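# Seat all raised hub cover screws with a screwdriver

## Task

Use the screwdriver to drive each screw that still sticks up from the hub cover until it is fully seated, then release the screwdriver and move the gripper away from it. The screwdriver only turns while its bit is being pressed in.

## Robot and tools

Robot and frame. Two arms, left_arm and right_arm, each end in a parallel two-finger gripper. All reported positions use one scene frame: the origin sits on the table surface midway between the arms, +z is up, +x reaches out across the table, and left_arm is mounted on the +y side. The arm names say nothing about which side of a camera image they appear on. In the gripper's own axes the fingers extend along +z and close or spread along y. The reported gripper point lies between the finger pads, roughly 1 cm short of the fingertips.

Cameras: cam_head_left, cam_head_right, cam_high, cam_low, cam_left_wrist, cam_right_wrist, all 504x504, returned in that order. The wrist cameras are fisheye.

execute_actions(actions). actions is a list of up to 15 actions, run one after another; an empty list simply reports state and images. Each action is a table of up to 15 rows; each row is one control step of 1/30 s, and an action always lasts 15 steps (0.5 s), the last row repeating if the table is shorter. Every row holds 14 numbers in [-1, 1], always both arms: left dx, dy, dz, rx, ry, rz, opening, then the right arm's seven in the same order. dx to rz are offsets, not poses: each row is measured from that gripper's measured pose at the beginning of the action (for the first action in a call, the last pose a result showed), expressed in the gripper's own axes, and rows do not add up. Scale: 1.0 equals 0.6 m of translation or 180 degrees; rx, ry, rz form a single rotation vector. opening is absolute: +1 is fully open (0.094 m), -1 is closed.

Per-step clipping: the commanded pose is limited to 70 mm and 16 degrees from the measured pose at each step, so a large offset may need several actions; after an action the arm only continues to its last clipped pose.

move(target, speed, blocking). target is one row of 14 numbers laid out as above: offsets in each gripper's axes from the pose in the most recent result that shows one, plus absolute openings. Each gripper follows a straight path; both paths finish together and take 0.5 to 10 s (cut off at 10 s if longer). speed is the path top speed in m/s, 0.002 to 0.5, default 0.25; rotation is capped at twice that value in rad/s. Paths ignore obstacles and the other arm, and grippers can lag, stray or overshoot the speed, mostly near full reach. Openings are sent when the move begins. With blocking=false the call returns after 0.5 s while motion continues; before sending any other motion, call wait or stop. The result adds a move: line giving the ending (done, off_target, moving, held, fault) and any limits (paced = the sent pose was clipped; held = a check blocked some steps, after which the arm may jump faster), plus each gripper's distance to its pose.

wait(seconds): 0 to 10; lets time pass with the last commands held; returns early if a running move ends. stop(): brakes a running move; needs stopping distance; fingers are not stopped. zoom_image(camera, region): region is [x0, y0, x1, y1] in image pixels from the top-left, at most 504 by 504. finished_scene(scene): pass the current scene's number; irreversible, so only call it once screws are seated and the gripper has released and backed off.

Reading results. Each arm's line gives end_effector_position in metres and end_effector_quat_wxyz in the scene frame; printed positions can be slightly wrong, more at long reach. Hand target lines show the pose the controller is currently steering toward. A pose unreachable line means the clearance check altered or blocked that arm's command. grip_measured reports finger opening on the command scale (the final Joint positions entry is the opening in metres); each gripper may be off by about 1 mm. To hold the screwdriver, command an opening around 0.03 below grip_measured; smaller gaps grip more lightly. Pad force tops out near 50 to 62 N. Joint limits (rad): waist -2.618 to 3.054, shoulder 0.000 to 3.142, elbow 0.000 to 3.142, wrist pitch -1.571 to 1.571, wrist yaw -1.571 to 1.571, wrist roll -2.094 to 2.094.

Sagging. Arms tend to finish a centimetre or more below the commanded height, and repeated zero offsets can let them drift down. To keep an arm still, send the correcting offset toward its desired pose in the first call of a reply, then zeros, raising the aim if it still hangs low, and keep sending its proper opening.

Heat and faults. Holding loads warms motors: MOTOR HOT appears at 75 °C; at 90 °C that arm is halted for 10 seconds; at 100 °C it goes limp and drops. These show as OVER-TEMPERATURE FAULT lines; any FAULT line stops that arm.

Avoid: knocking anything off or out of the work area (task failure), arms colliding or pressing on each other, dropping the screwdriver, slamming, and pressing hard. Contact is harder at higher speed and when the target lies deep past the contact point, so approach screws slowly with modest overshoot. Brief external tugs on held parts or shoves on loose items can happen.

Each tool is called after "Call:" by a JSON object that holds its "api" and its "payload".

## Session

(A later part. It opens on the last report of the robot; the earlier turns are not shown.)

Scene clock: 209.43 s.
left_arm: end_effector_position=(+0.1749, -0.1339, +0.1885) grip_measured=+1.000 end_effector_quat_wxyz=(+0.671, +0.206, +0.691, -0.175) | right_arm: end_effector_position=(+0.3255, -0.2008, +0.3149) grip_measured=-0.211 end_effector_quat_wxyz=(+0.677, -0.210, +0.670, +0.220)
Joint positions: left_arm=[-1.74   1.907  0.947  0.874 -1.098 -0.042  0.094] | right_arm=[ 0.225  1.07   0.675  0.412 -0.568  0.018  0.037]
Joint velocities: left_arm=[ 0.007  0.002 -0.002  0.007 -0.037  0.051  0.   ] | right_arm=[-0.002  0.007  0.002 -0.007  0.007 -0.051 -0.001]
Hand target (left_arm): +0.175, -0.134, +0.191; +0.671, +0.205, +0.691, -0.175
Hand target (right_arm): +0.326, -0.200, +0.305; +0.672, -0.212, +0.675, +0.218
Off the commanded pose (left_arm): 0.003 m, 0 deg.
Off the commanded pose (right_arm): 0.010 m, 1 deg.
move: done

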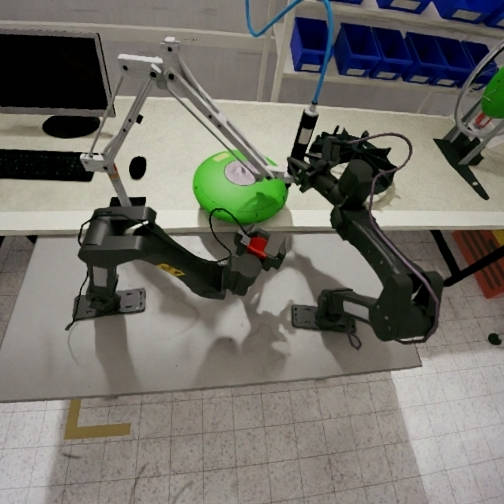

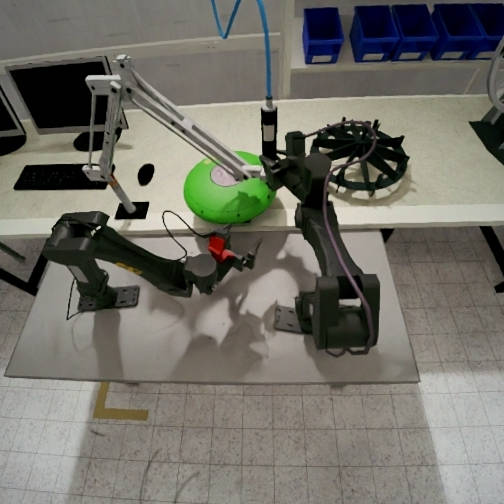

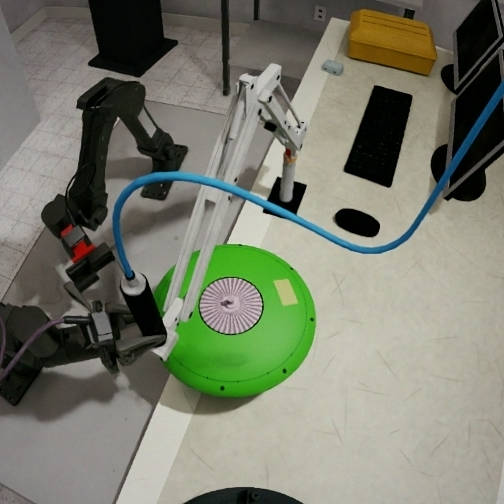

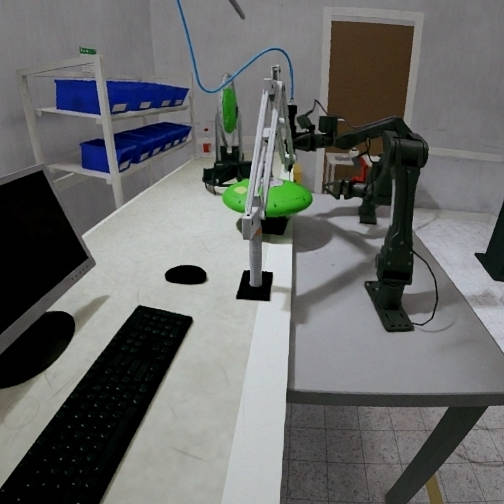

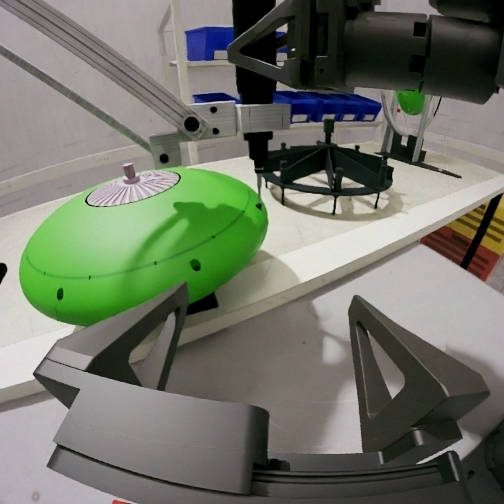

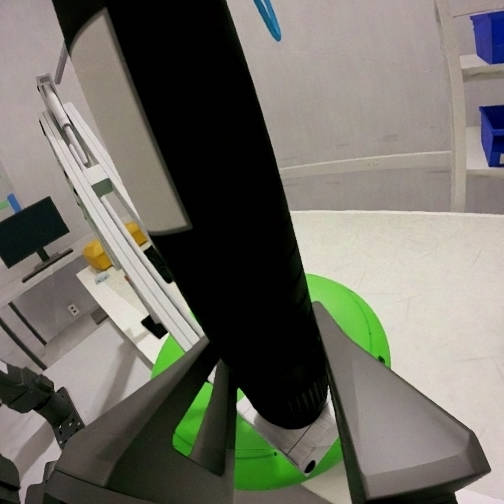

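Call:
{"api": "execute_actions", "payload": {"actions": [[[-0.004,0,0,0,0,0,1,0.014,0.005,0.0035,0,0.004,0,-0.25]],[[-0.004,0,0,0,0,0,1,0.024,0,0,0,0.007,0,-0.25]]]}}

Call:
{"api": "zoom_image", "payload": {"camera": "cam_left_wrist", "region": [235, 175, 285, 225]}}

Call:
{"api": "zoom_image", "payload": {"camera": "cam_head_left", "region": [270, 178, 300, 208]}}

Scene clock: 214.30 s.
left_arm: end_effector_position=(+0.1749, -0.1339, +0.1884) grip_measured=+1.000 end_effector_quat_wxyz=(+0.671, +0.206, +0.691, -0.174) | right_arm: end_effector_position=(+0.3251, -0.1990, +0.3129) grip_measured=-0.211 end_effector_quat_wxyz=(+0.678, -0.210, +0.670, +0.219)
Joint positions: left_arm=[-1.74   1.907  0.947  0.873 -1.098 -0.042  0.094] | right_arm=[ 0.235  1.07   0.667  0.421 -0.557  0.018  0.037]
Joint velocities: left_arm=[ 0.012 -0.007 -0.012 -0.051 -0.007  0.081  0.   ] | right_arm=[ 0.012  0.007 -0.022 -0.007 -0.007 -0.022  0.   ]
Hand target (left_arm): +0.175, -0.134, +0.191; +0.671, +0.206, +0.691, -0.174
Hand target (right_arm): +0.325, -0.199, +0.301; +0.670, -0.213, +0.677, +0.217
Off the commanded pose (left_arm): 0.002 m, 0 deg.
Off the commanded pose (right_arm): 0.012 m, 1 deg.

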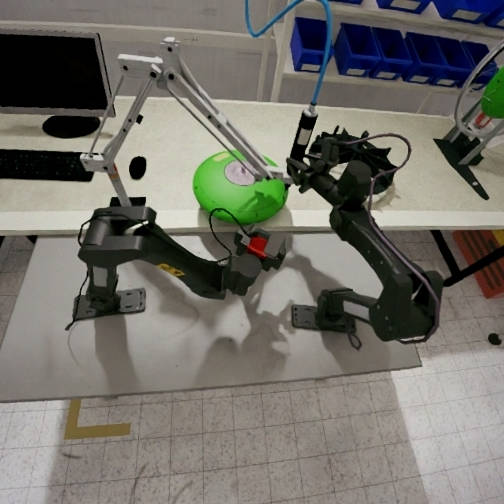

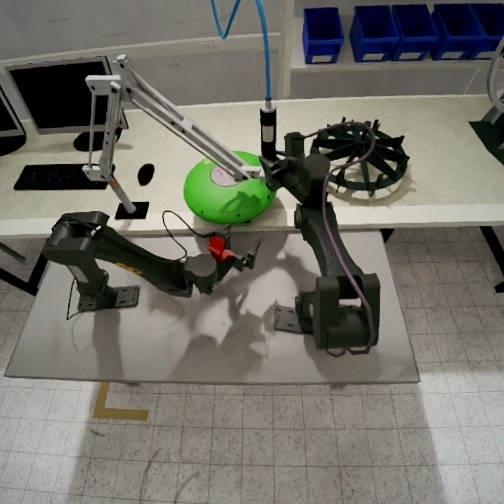

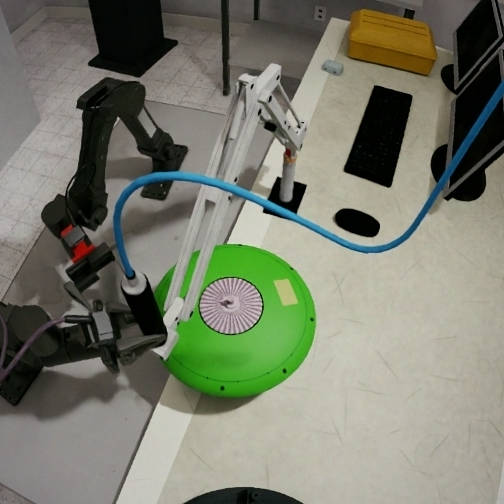

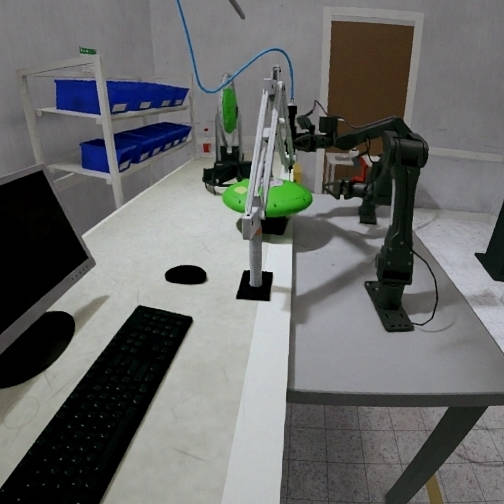

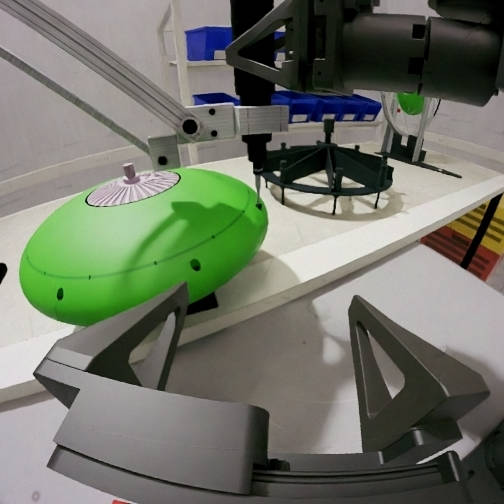

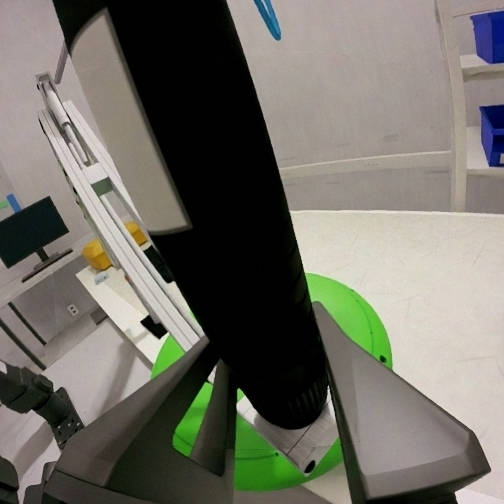

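Region (235, 175, 285, 225) of cam_left_wrist's 504x504 image, scaled by 10.080, with more detail than that image has.

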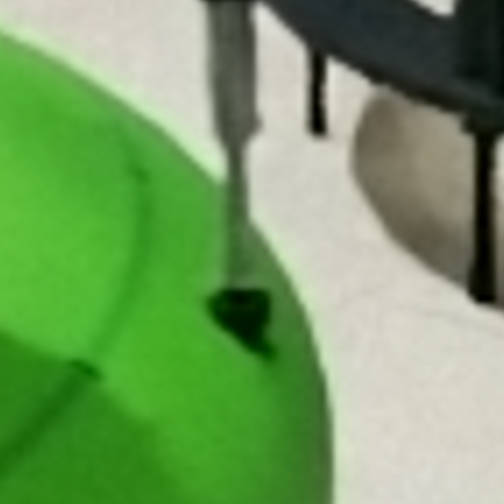

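Region (270, 178, 300, 208) of cam_head_left's 504x504 image, scaled by 16.800, with more detail than that image has.

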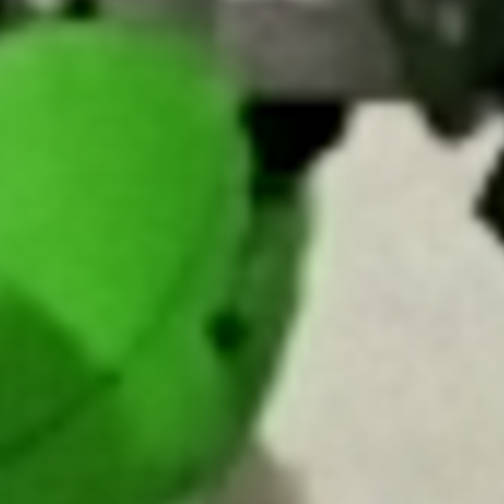

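Call:
{"api": "execute_actions", "payload": {"actions": [[[-0.004,0,0,0,0,0,1,0.03,0,0,0,0.01,0,-0.25]]]}}

Call:
{"api": "zoom_image", "payload": {"camera": "cam_left_wrist", "region": [235, 165, 285, 215]}}

Scene clock: 217.43 s.
left_arm: end_effector_position=(+0.1749, -0.1339, +0.1884) grip_measured=+1.000 end_effector_quat_wxyz=(+0.671, +0.206, +0.691, -0.174) | right_arm: end_effector_position=(+0.3248, -0.1991, +0.3122) grip_measured=-0.211 end_effector_quat_wxyz=(+0.679, -0.210, +0.668, +0.219)
Joint positions: left_arm=[-1.74   1.907  0.947  0.873 -1.098 -0.042  0.094] | right_arm=[ 0.235  1.07   0.659  0.434 -0.557  0.019  0.037]
Joint velocities: left_arm=[ 0.002  0.002 -0.007 -0.022 -0.051 -0.007  0.   ] | right_arm=[-0.007 -0.007  0.007 -0.007  0.007  0.022  0.001]
Hand target (left_arm): +0.175, -0.134, +0.191; +0.671, +0.206, +0.691, -0.174
Hand target (right_arm): +0.325, -0.199, +0.295; +0.667, -0.214, +0.680, +0.216
Off the commanded pose (left_arm): 0.002 m, 0 deg.
Off the commanded pose (right_arm): 0.017 m, 2 deg.

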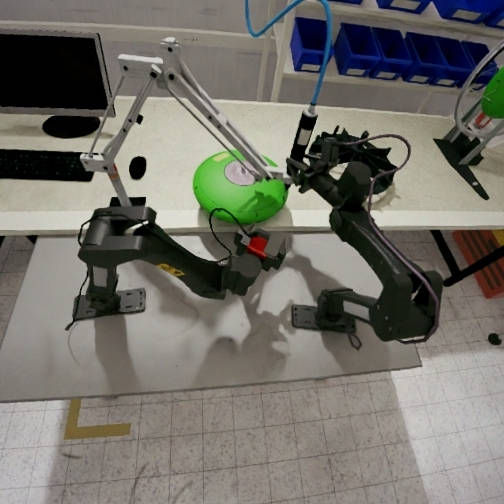

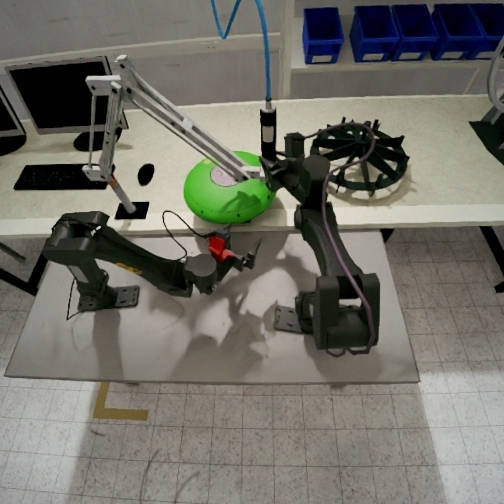

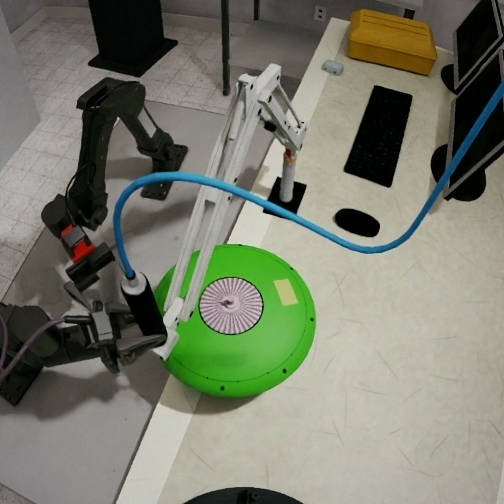

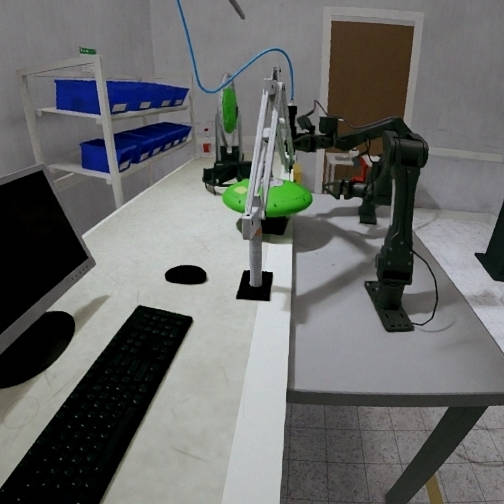

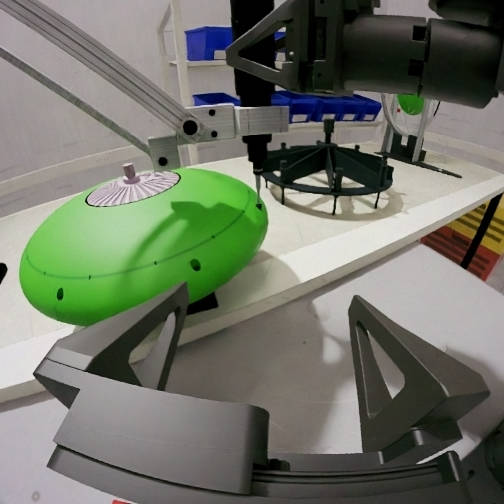

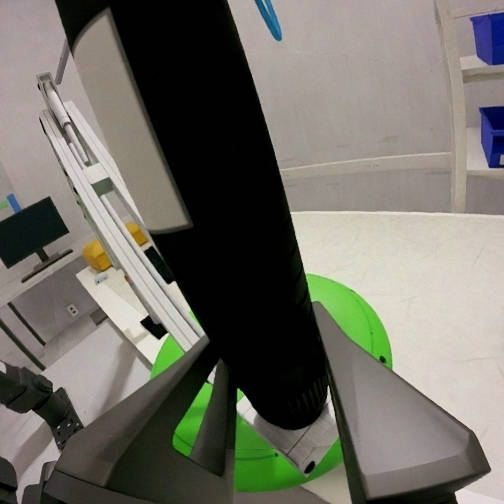

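Region (235, 165, 285, 215) of cam_left_wrist's 504x504 image, scaled by 10.080, with more detail than that image has.

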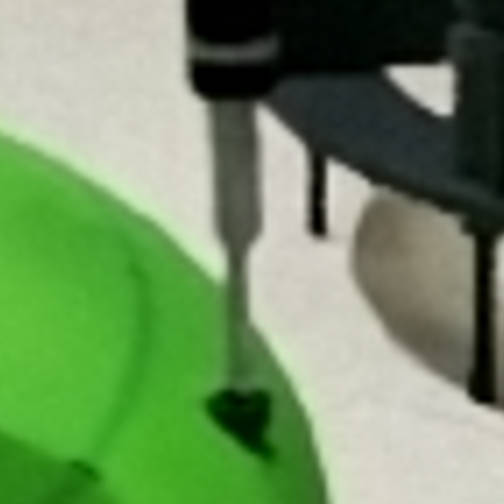

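Call:
{"api": "execute_actions", "payload": {"actions": [[[-0.004,0,0,0,0,0,1,0,0.0138,-0.0095,0,0.004,0,-0.25]],[[-0.004,0,0,0,0,0,1,0.024,0,0,0,0.007,0,-0.25]]]}}

Call:
{"api": "zoom_image", "payload": {"camera": "cam_left_wrist", "region": [235, 165, 285, 215]}}

Scene clock: 223.27 s.
left_arm: end_effector_position=(+0.1749, -0.1339, +0.1883) grip_measured=+1.000 end_effector_quat_wxyz=(+0.671, +0.206, +0.691, -0.174) | right_arm: end_effector_position=(+0.3214, -0.1981, +0.3126) grip_measured=-0.211 end_effector_quat_wxyz=(+0.680, -0.207, +0.669, +0.217)
Joint positions: left_arm=[-1.74   1.907  0.947  0.872 -1.098 -0.042  0.094] | right_arm=[ 0.245  1.051  0.652  0.421 -0.539  0.02   0.037]
Joint velocities: left_arm=[ 0.007 -0.032 -0.002 -0.007  0.022 -0.037  0.   ] | right_arm=[-0.017 -0.002  0.002 -0.037 -0.007 -0.081  0.   ]
Hand target (left_arm): +0.175, -0.134, +0.191; +0.671, +0.206, +0.691, -0.174
Hand target (right_arm): +0.321, -0.198, +0.299; +0.671, -0.210, +0.678, +0.216
Off the commanded pose (left_arm): 0.002 m, 0 deg.
Off the commanded pose (right_arm): 0.014 m, 1 deg.

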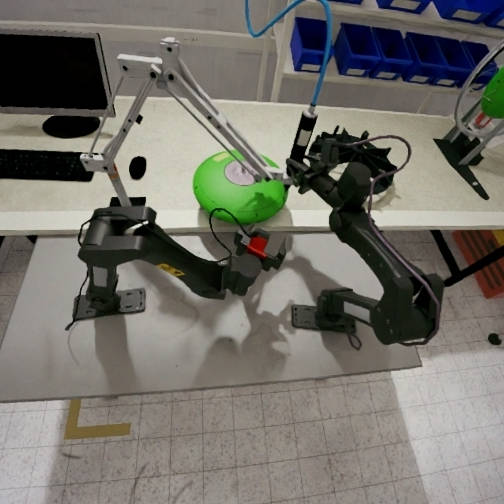

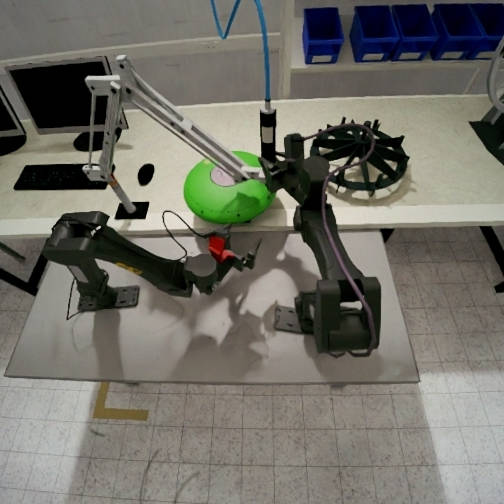

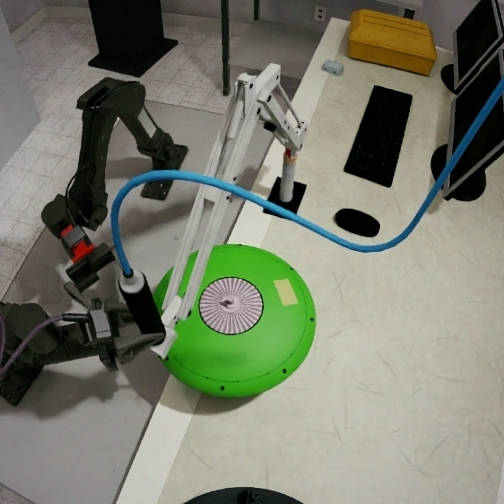

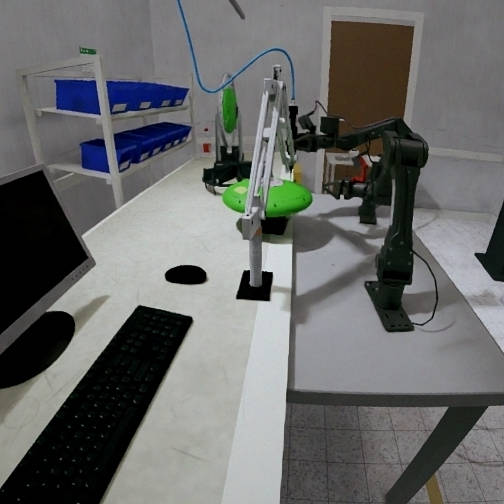

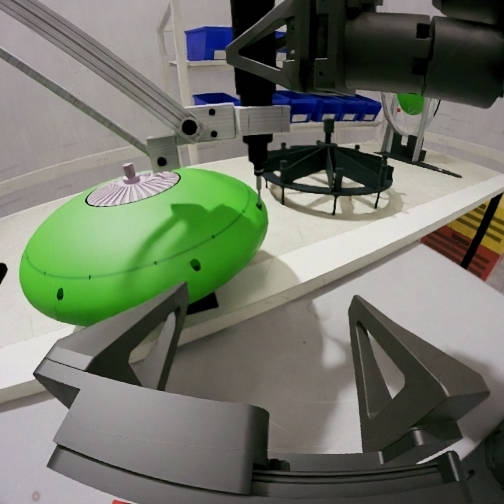

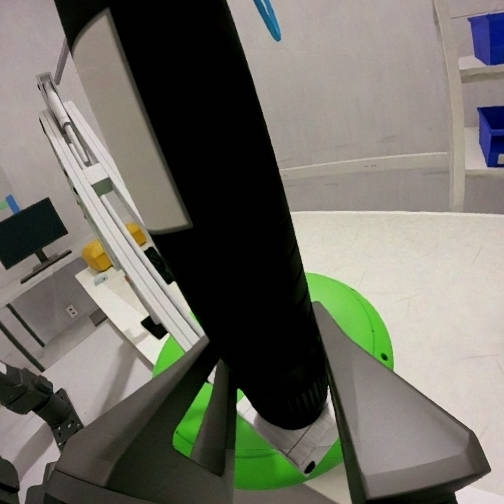

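Region (235, 165, 285, 215) of cam_left_wrist's 504x504 image, scaled by 10.080, with more detail than that image has.

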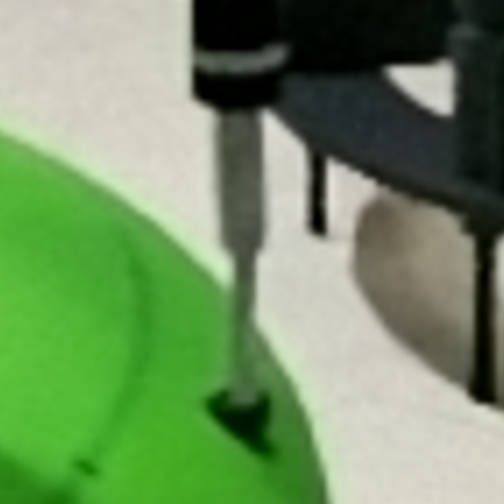

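Call:
{"api": "execute_actions", "payload": {"actions": [[[-0.004,0,0,0,0,0,1,0.055,0.003,-0.002,0,0.028,0,-0.26]],[[-0.004,0,0,0,0,0,1,0.072,0.003,-0.002,0,0.036,0,-0.26]],[[-0.004,0,0,0,0,0,1,0.075,0.002,-0.002,0,0.038,0,-0.26]]]}}

Call:
{"api": "zoom_image", "payload": {"camera": "cam_left_wrist", "region": [235, 165, 285, 215]}}

Scene clock: 227.97 s.
left_arm: end_effector_position=(+0.1749, -0.1339, +0.1882) grip_measured=+1.000 end_effector_quat_wxyz=(+0.671, +0.207, +0.691, -0.174) | right_arm: end_effector_position=(+0.3211, -0.1983, +0.3085) grip_measured=-0.211 end_effector_quat_wxyz=(+0.679, -0.210, +0.670, +0.214)
Joint positions: left_arm=[-1.74   1.907  0.947  0.871 -1.098 -0.042  0.094] | right_arm=[ 0.245  1.051  0.641  0.425 -0.538  0.01   0.037]
Joint velocities: left_arm=[ 0.017 -0.007 -0.012 -0.051  0.007 -0.037  0.   ] | right_arm=[-0.012  0.002  0.012  0.022  0.022 -0.051  0.   ]
Hand target (left_arm): +0.175, -0.134, +0.191; +0.671, +0.206, +0.691, -0.174
Hand target (right_arm): +0.318, -0.197, +0.265; +0.638, -0.223, +0.708, +0.204
Off the commanded pose (left_arm): 0.002 m, 0 deg.
Off the commanded pose (right_arm): 0.045 m, 7 deg.

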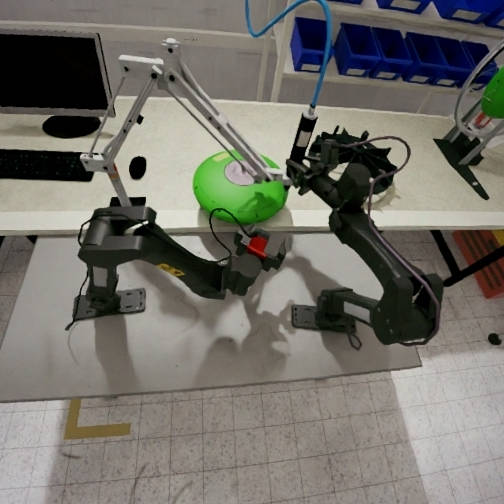

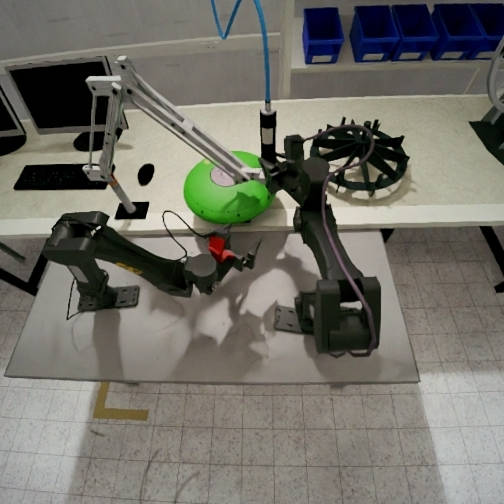

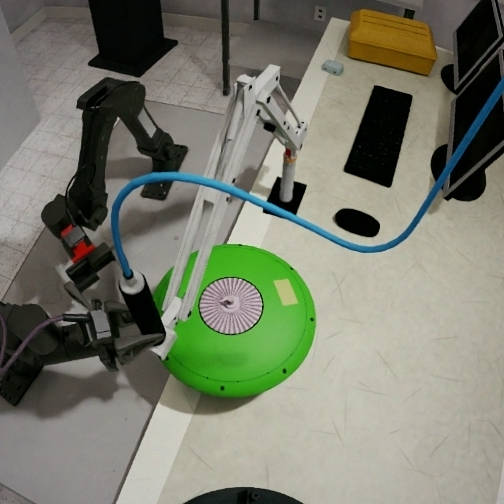

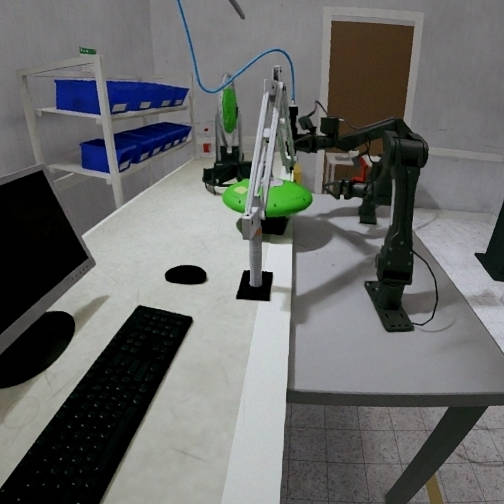

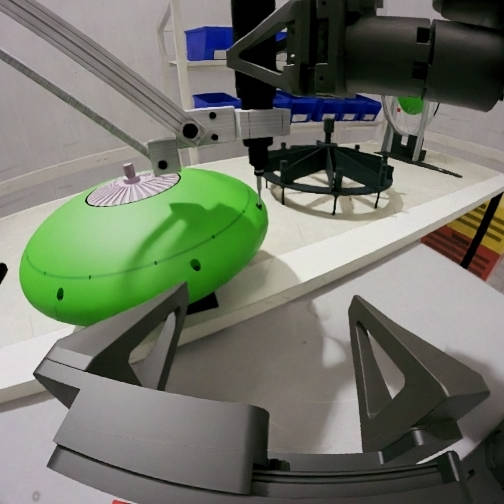

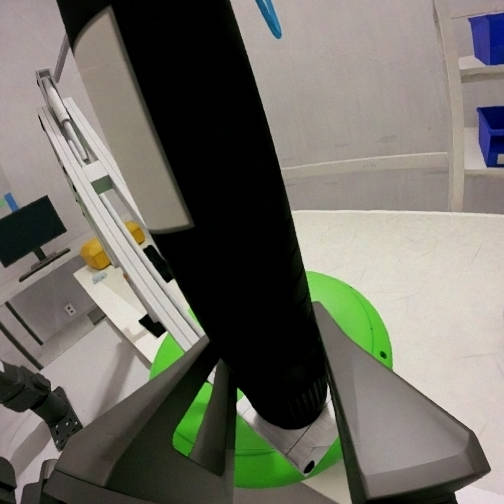

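Region (235, 165, 285, 215) of cam_left_wrist's 504x504 image, scaled by 10.080, with more detail than that image has.

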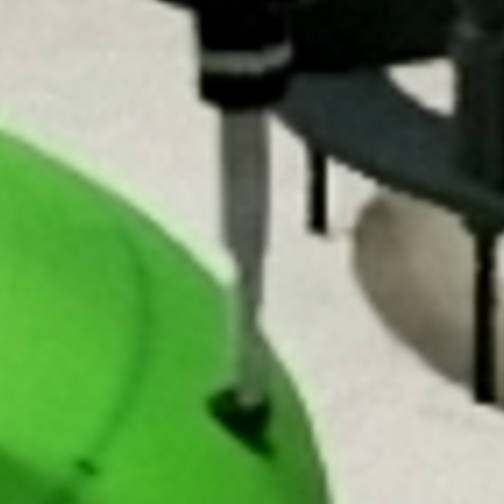

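Call:
{"api": "execute_actions", "payload": {"actions": [[[-0.004,0,0,0,0,0,1,0.065,0.008,0.003,0,0.033,0,-0.26]]]}}

Call:
{"api": "zoom_image", "payload": {"camera": "cam_left_wrist", "region": [235, 165, 285, 215]}}

Scene clock: 230.73 s.
left_arm: end_effector_position=(+0.1749, -0.1339, +0.1882) grip_measured=+1.000 end_effector_quat_wxyz=(+0.671, +0.207, +0.691, -0.174) | right_arm: end_effector_position=(+0.3209, -0.1948, +0.3090) grip_measured=-0.211 end_effector_quat_wxyz=(+0.680, -0.209, +0.670, +0.214)
Joint positions: left_arm=[-1.74   1.907  0.947  0.871 -1.098 -0.042  0.094] | right_arm=[ 0.263  1.051  0.641  0.427 -0.519  0.01   0.037]
Joint velocities: left_arm=[ 0.007  0.012 -0.017  0.095 -0.007  0.051  0.   ] | right_arm=[-0.022 -0.007 -0.017 -0.037 -0.007 -0.007 -0.001]
Hand target (left_arm): +0.175, -0.134, +0.191; +0.671, +0.206, +0.691, -0.174
Hand target (right_arm): +0.319, -0.193, +0.271; +0.644, -0.222, +0.703, +0.205
Off the commanded pose (left_arm): 0.002 m, 0 deg.
Off the commanded pose (right_arm): 0.039 m, 6 deg.

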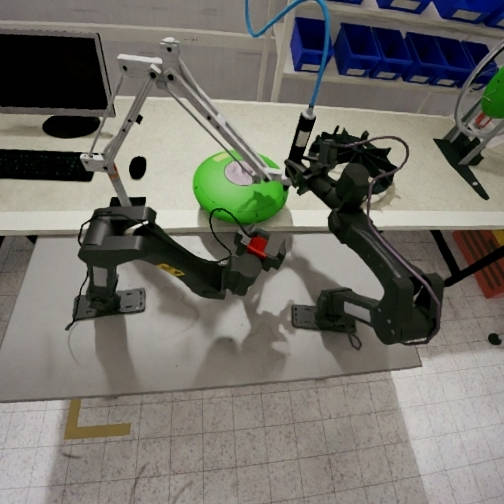

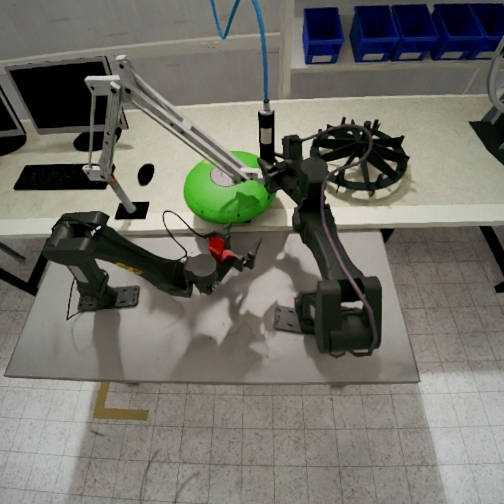

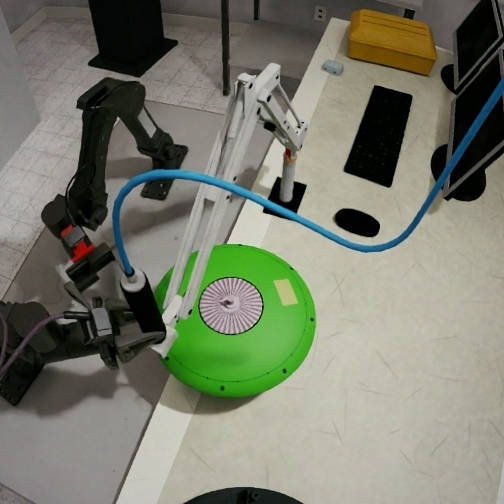

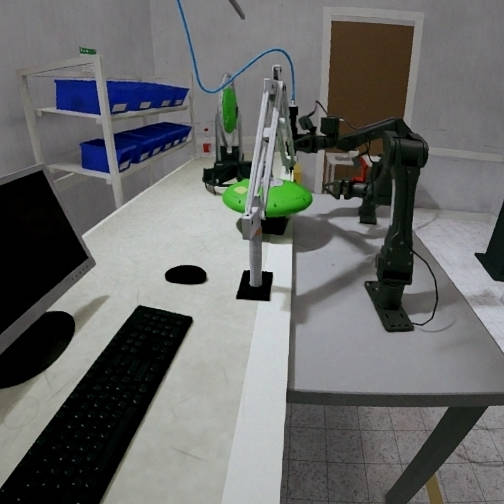

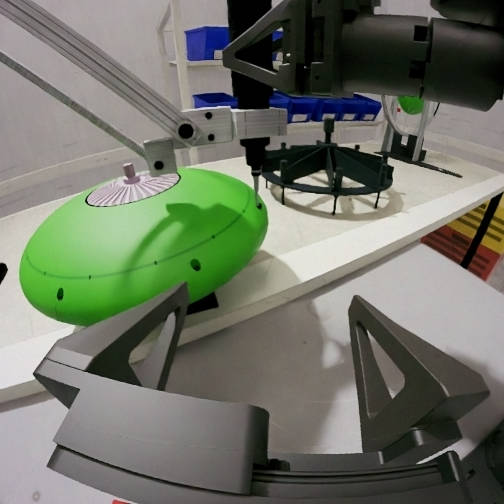

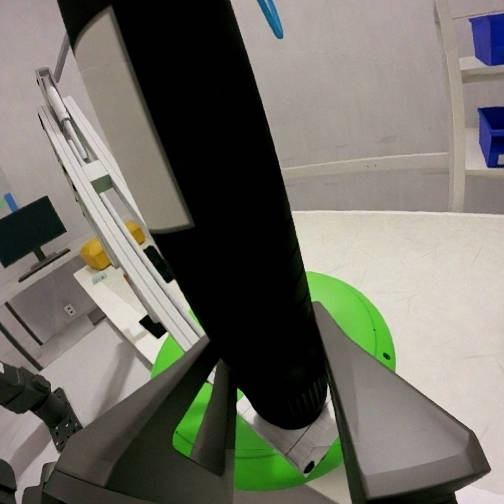

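Region (235, 165, 285, 215) of cam_left_wrist's 504x504 image, scaled by 10.080, with more detail than that image has.

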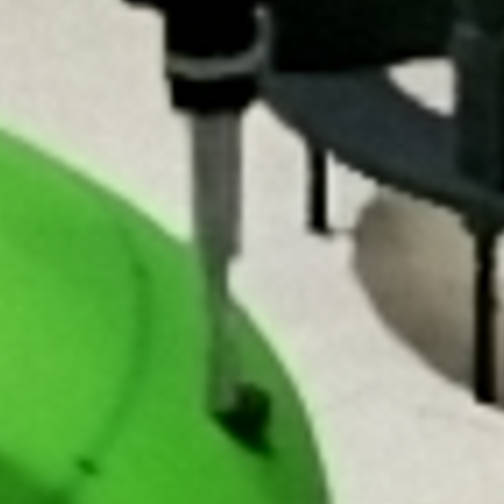

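Call:
{"api": "execute_actions", "payload": {"actions": [[[-0.004,0,0,0,0,0,1,0.065,-0.0055,-0.0045,0,0.033,0,-0.26]],[[-0.004,0,0,0,0,0,1,0.07,0,0,0,0.035,0,-0.26]]]}}

Call:
{"api": "zoom_image", "payload": {"camera": "cam_left_wrist", "region": [235, 165, 285, 215]}}

Scene clock: 235.47 s.
left_arm: end_effector_position=(+0.1749, -0.1339, +0.1880) grip_measured=+1.000 end_effector_quat_wxyz=(+0.671, +0.207, +0.691, -0.174) | right_arm: end_effector_position=(+0.3210, -0.1962, +0.3090) grip_measured=-0.211 end_effector_quat_wxyz=(+0.679, -0.210, +0.670, +0.214)
Joint positions: left_arm=[-1.74   1.907  0.947  0.871 -1.098 -0.042  0.094] | right_arm=[ 0.256  1.051  0.641  0.427 -0.527  0.01   0.037]
Joint velocities: left_arm=[ 0.002 -0.012 -0.017 -0.066  0.037 -0.007  0.   ] | right_arm=[ 0.002 -0.027 -0.027 -0.037 -0.051  0.007 -0.001]
Hand target (left_arm): +0.175, -0.134, +0.190; +0.671, +0.207, +0.691, -0.174
Hand target (right_arm): +0.320, -0.195, +0.268; +0.642, -0.222, +0.705, +0.204
Off the commanded pose (left_arm): 0.002 m, 0 deg.
Off the commanded pose (right_arm): 0.042 m, 6 deg.

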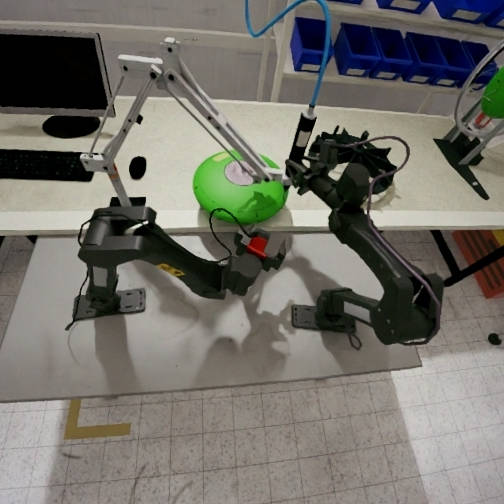

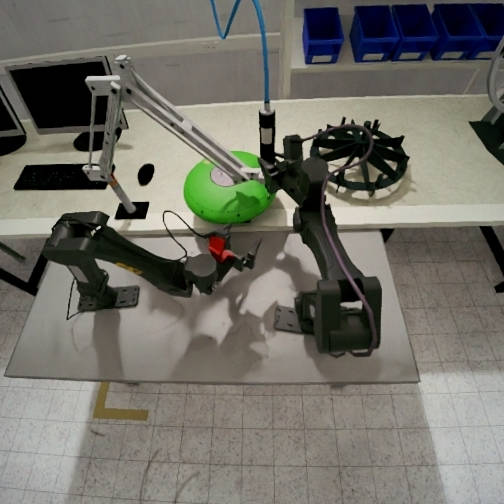

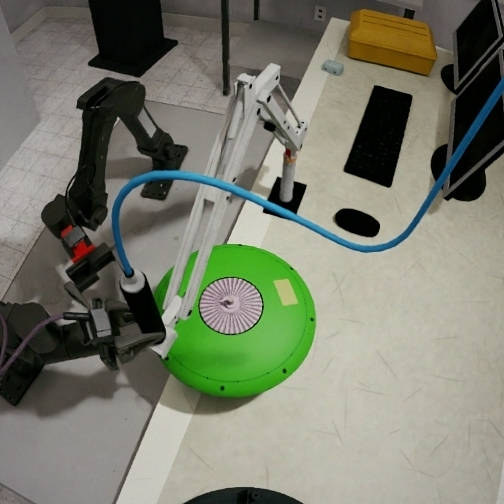

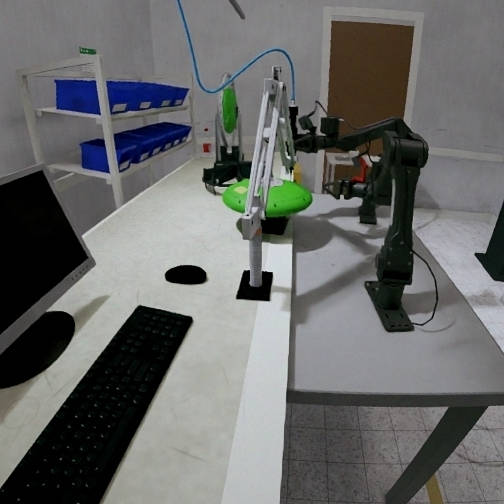

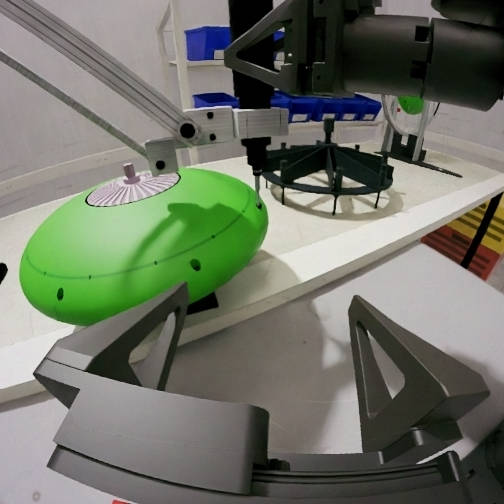

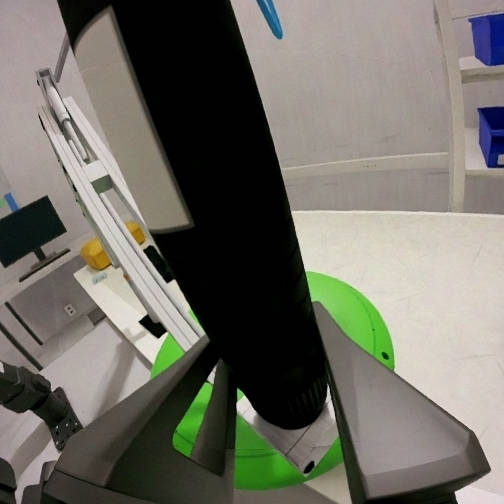

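Region (235, 165, 285, 215) of cam_left_wrist's 504x504 image, scaled by 10.080, with more detail than that image has.

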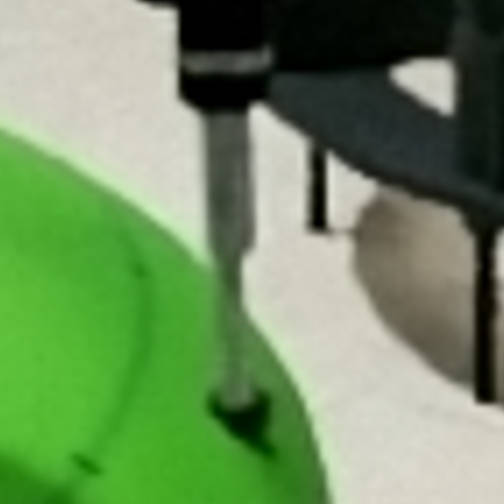

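Call:
{"api": "execute_actions", "payload": {"actions": [[[-0.004,0,0,0,0,0,1,0.07,-0.005,-0.004,0,0.035,0,-0.26]],[[-0.004,0,0,0,0,0,1,0.085,-0.002,-0.001,0,0.038,0,-0.26]]]}}

Call:
{"api": "zoom_image", "payload": {"camera": "cam_left_wrist", "region": [235, 165, 285, 215]}}

Scene clock: 239.27 s.
left_arm: end_effector_position=(+0.1749, -0.1339, +0.1880) grip_measured=+1.000 end_effector_quat_wxyz=(+0.670, +0.207, +0.691, -0.173) | right_arm: end_effector_position=(+0.3202, -0.1975, +0.3083) grip_measured=-0.211 end_effector_quat_wxyz=(+0.685, -0.209, +0.665, +0.215)
Joint positions: left_arm=[-1.74   1.907  0.947  0.87  -1.098 -0.042  0.094] | right_arm=[ 0.25   1.051  0.623  0.462 -0.532  0.017  0.037]
Joint velocities: left_arm=[-0.002 -0.002 -0.017  0.022 -0.007 -0.051  0.   ] | right_arm=[-0.002 -0.007  0.007  0.022  0.066  0.022 -0.001]
Hand target (left_arm): +0.175, -0.134, +0.190; +0.671, +0.207, +0.691, -0.173
Hand target (right_arm): +0.319, -0.198, +0.260; +0.639, -0.223, +0.707, +0.204
Off the commanded pose (left_arm): 0.002 m, 0 deg.
Off the commanded pose (right_arm): 0.050 m, 8 deg.

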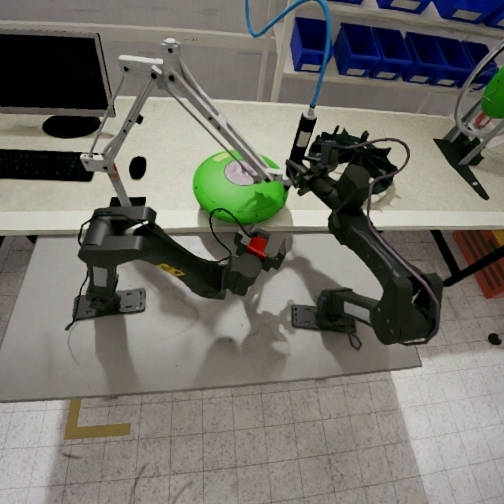

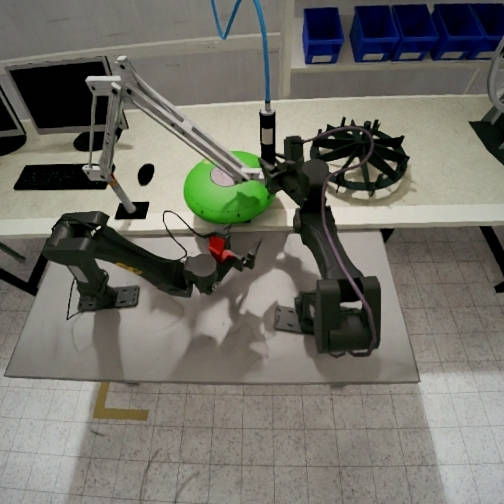

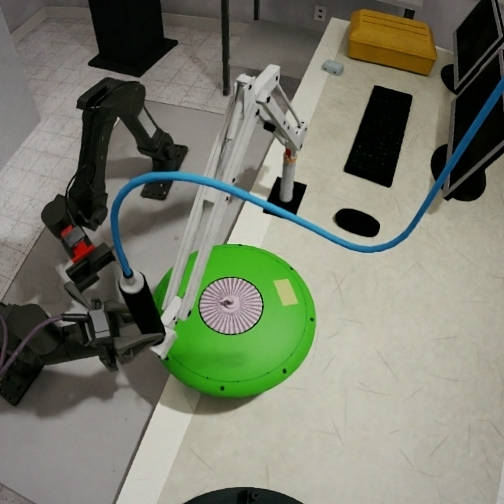

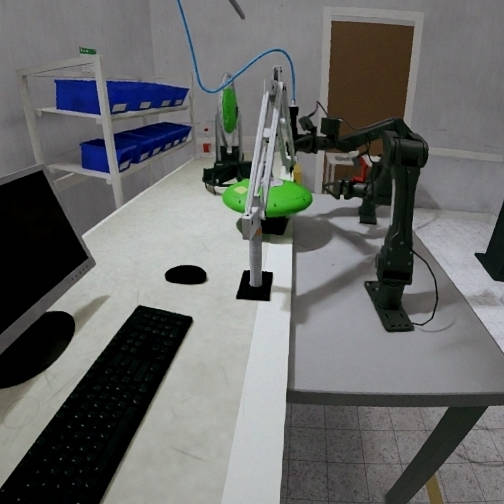

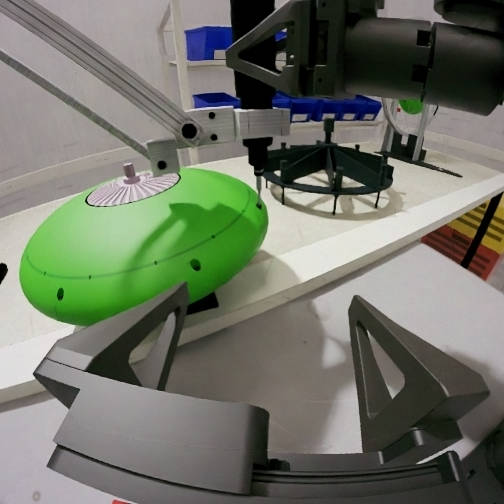

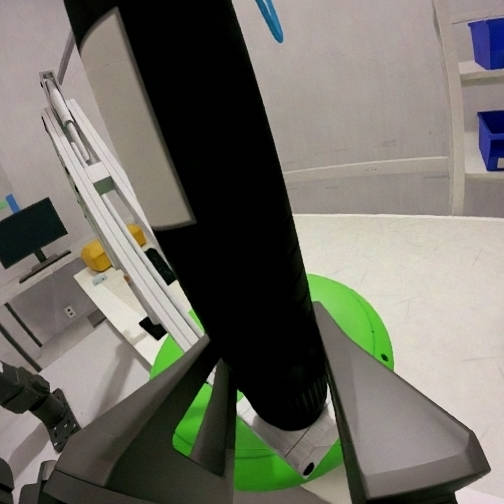

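Region (235, 165, 285, 215) of cam_left_wrist's 504x504 image, scaled by 10.080, with more detail than that image has.

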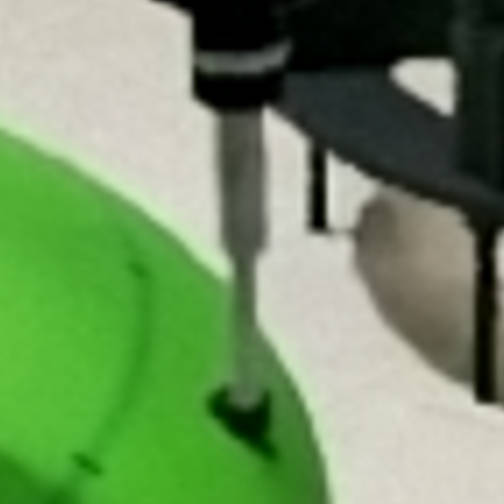

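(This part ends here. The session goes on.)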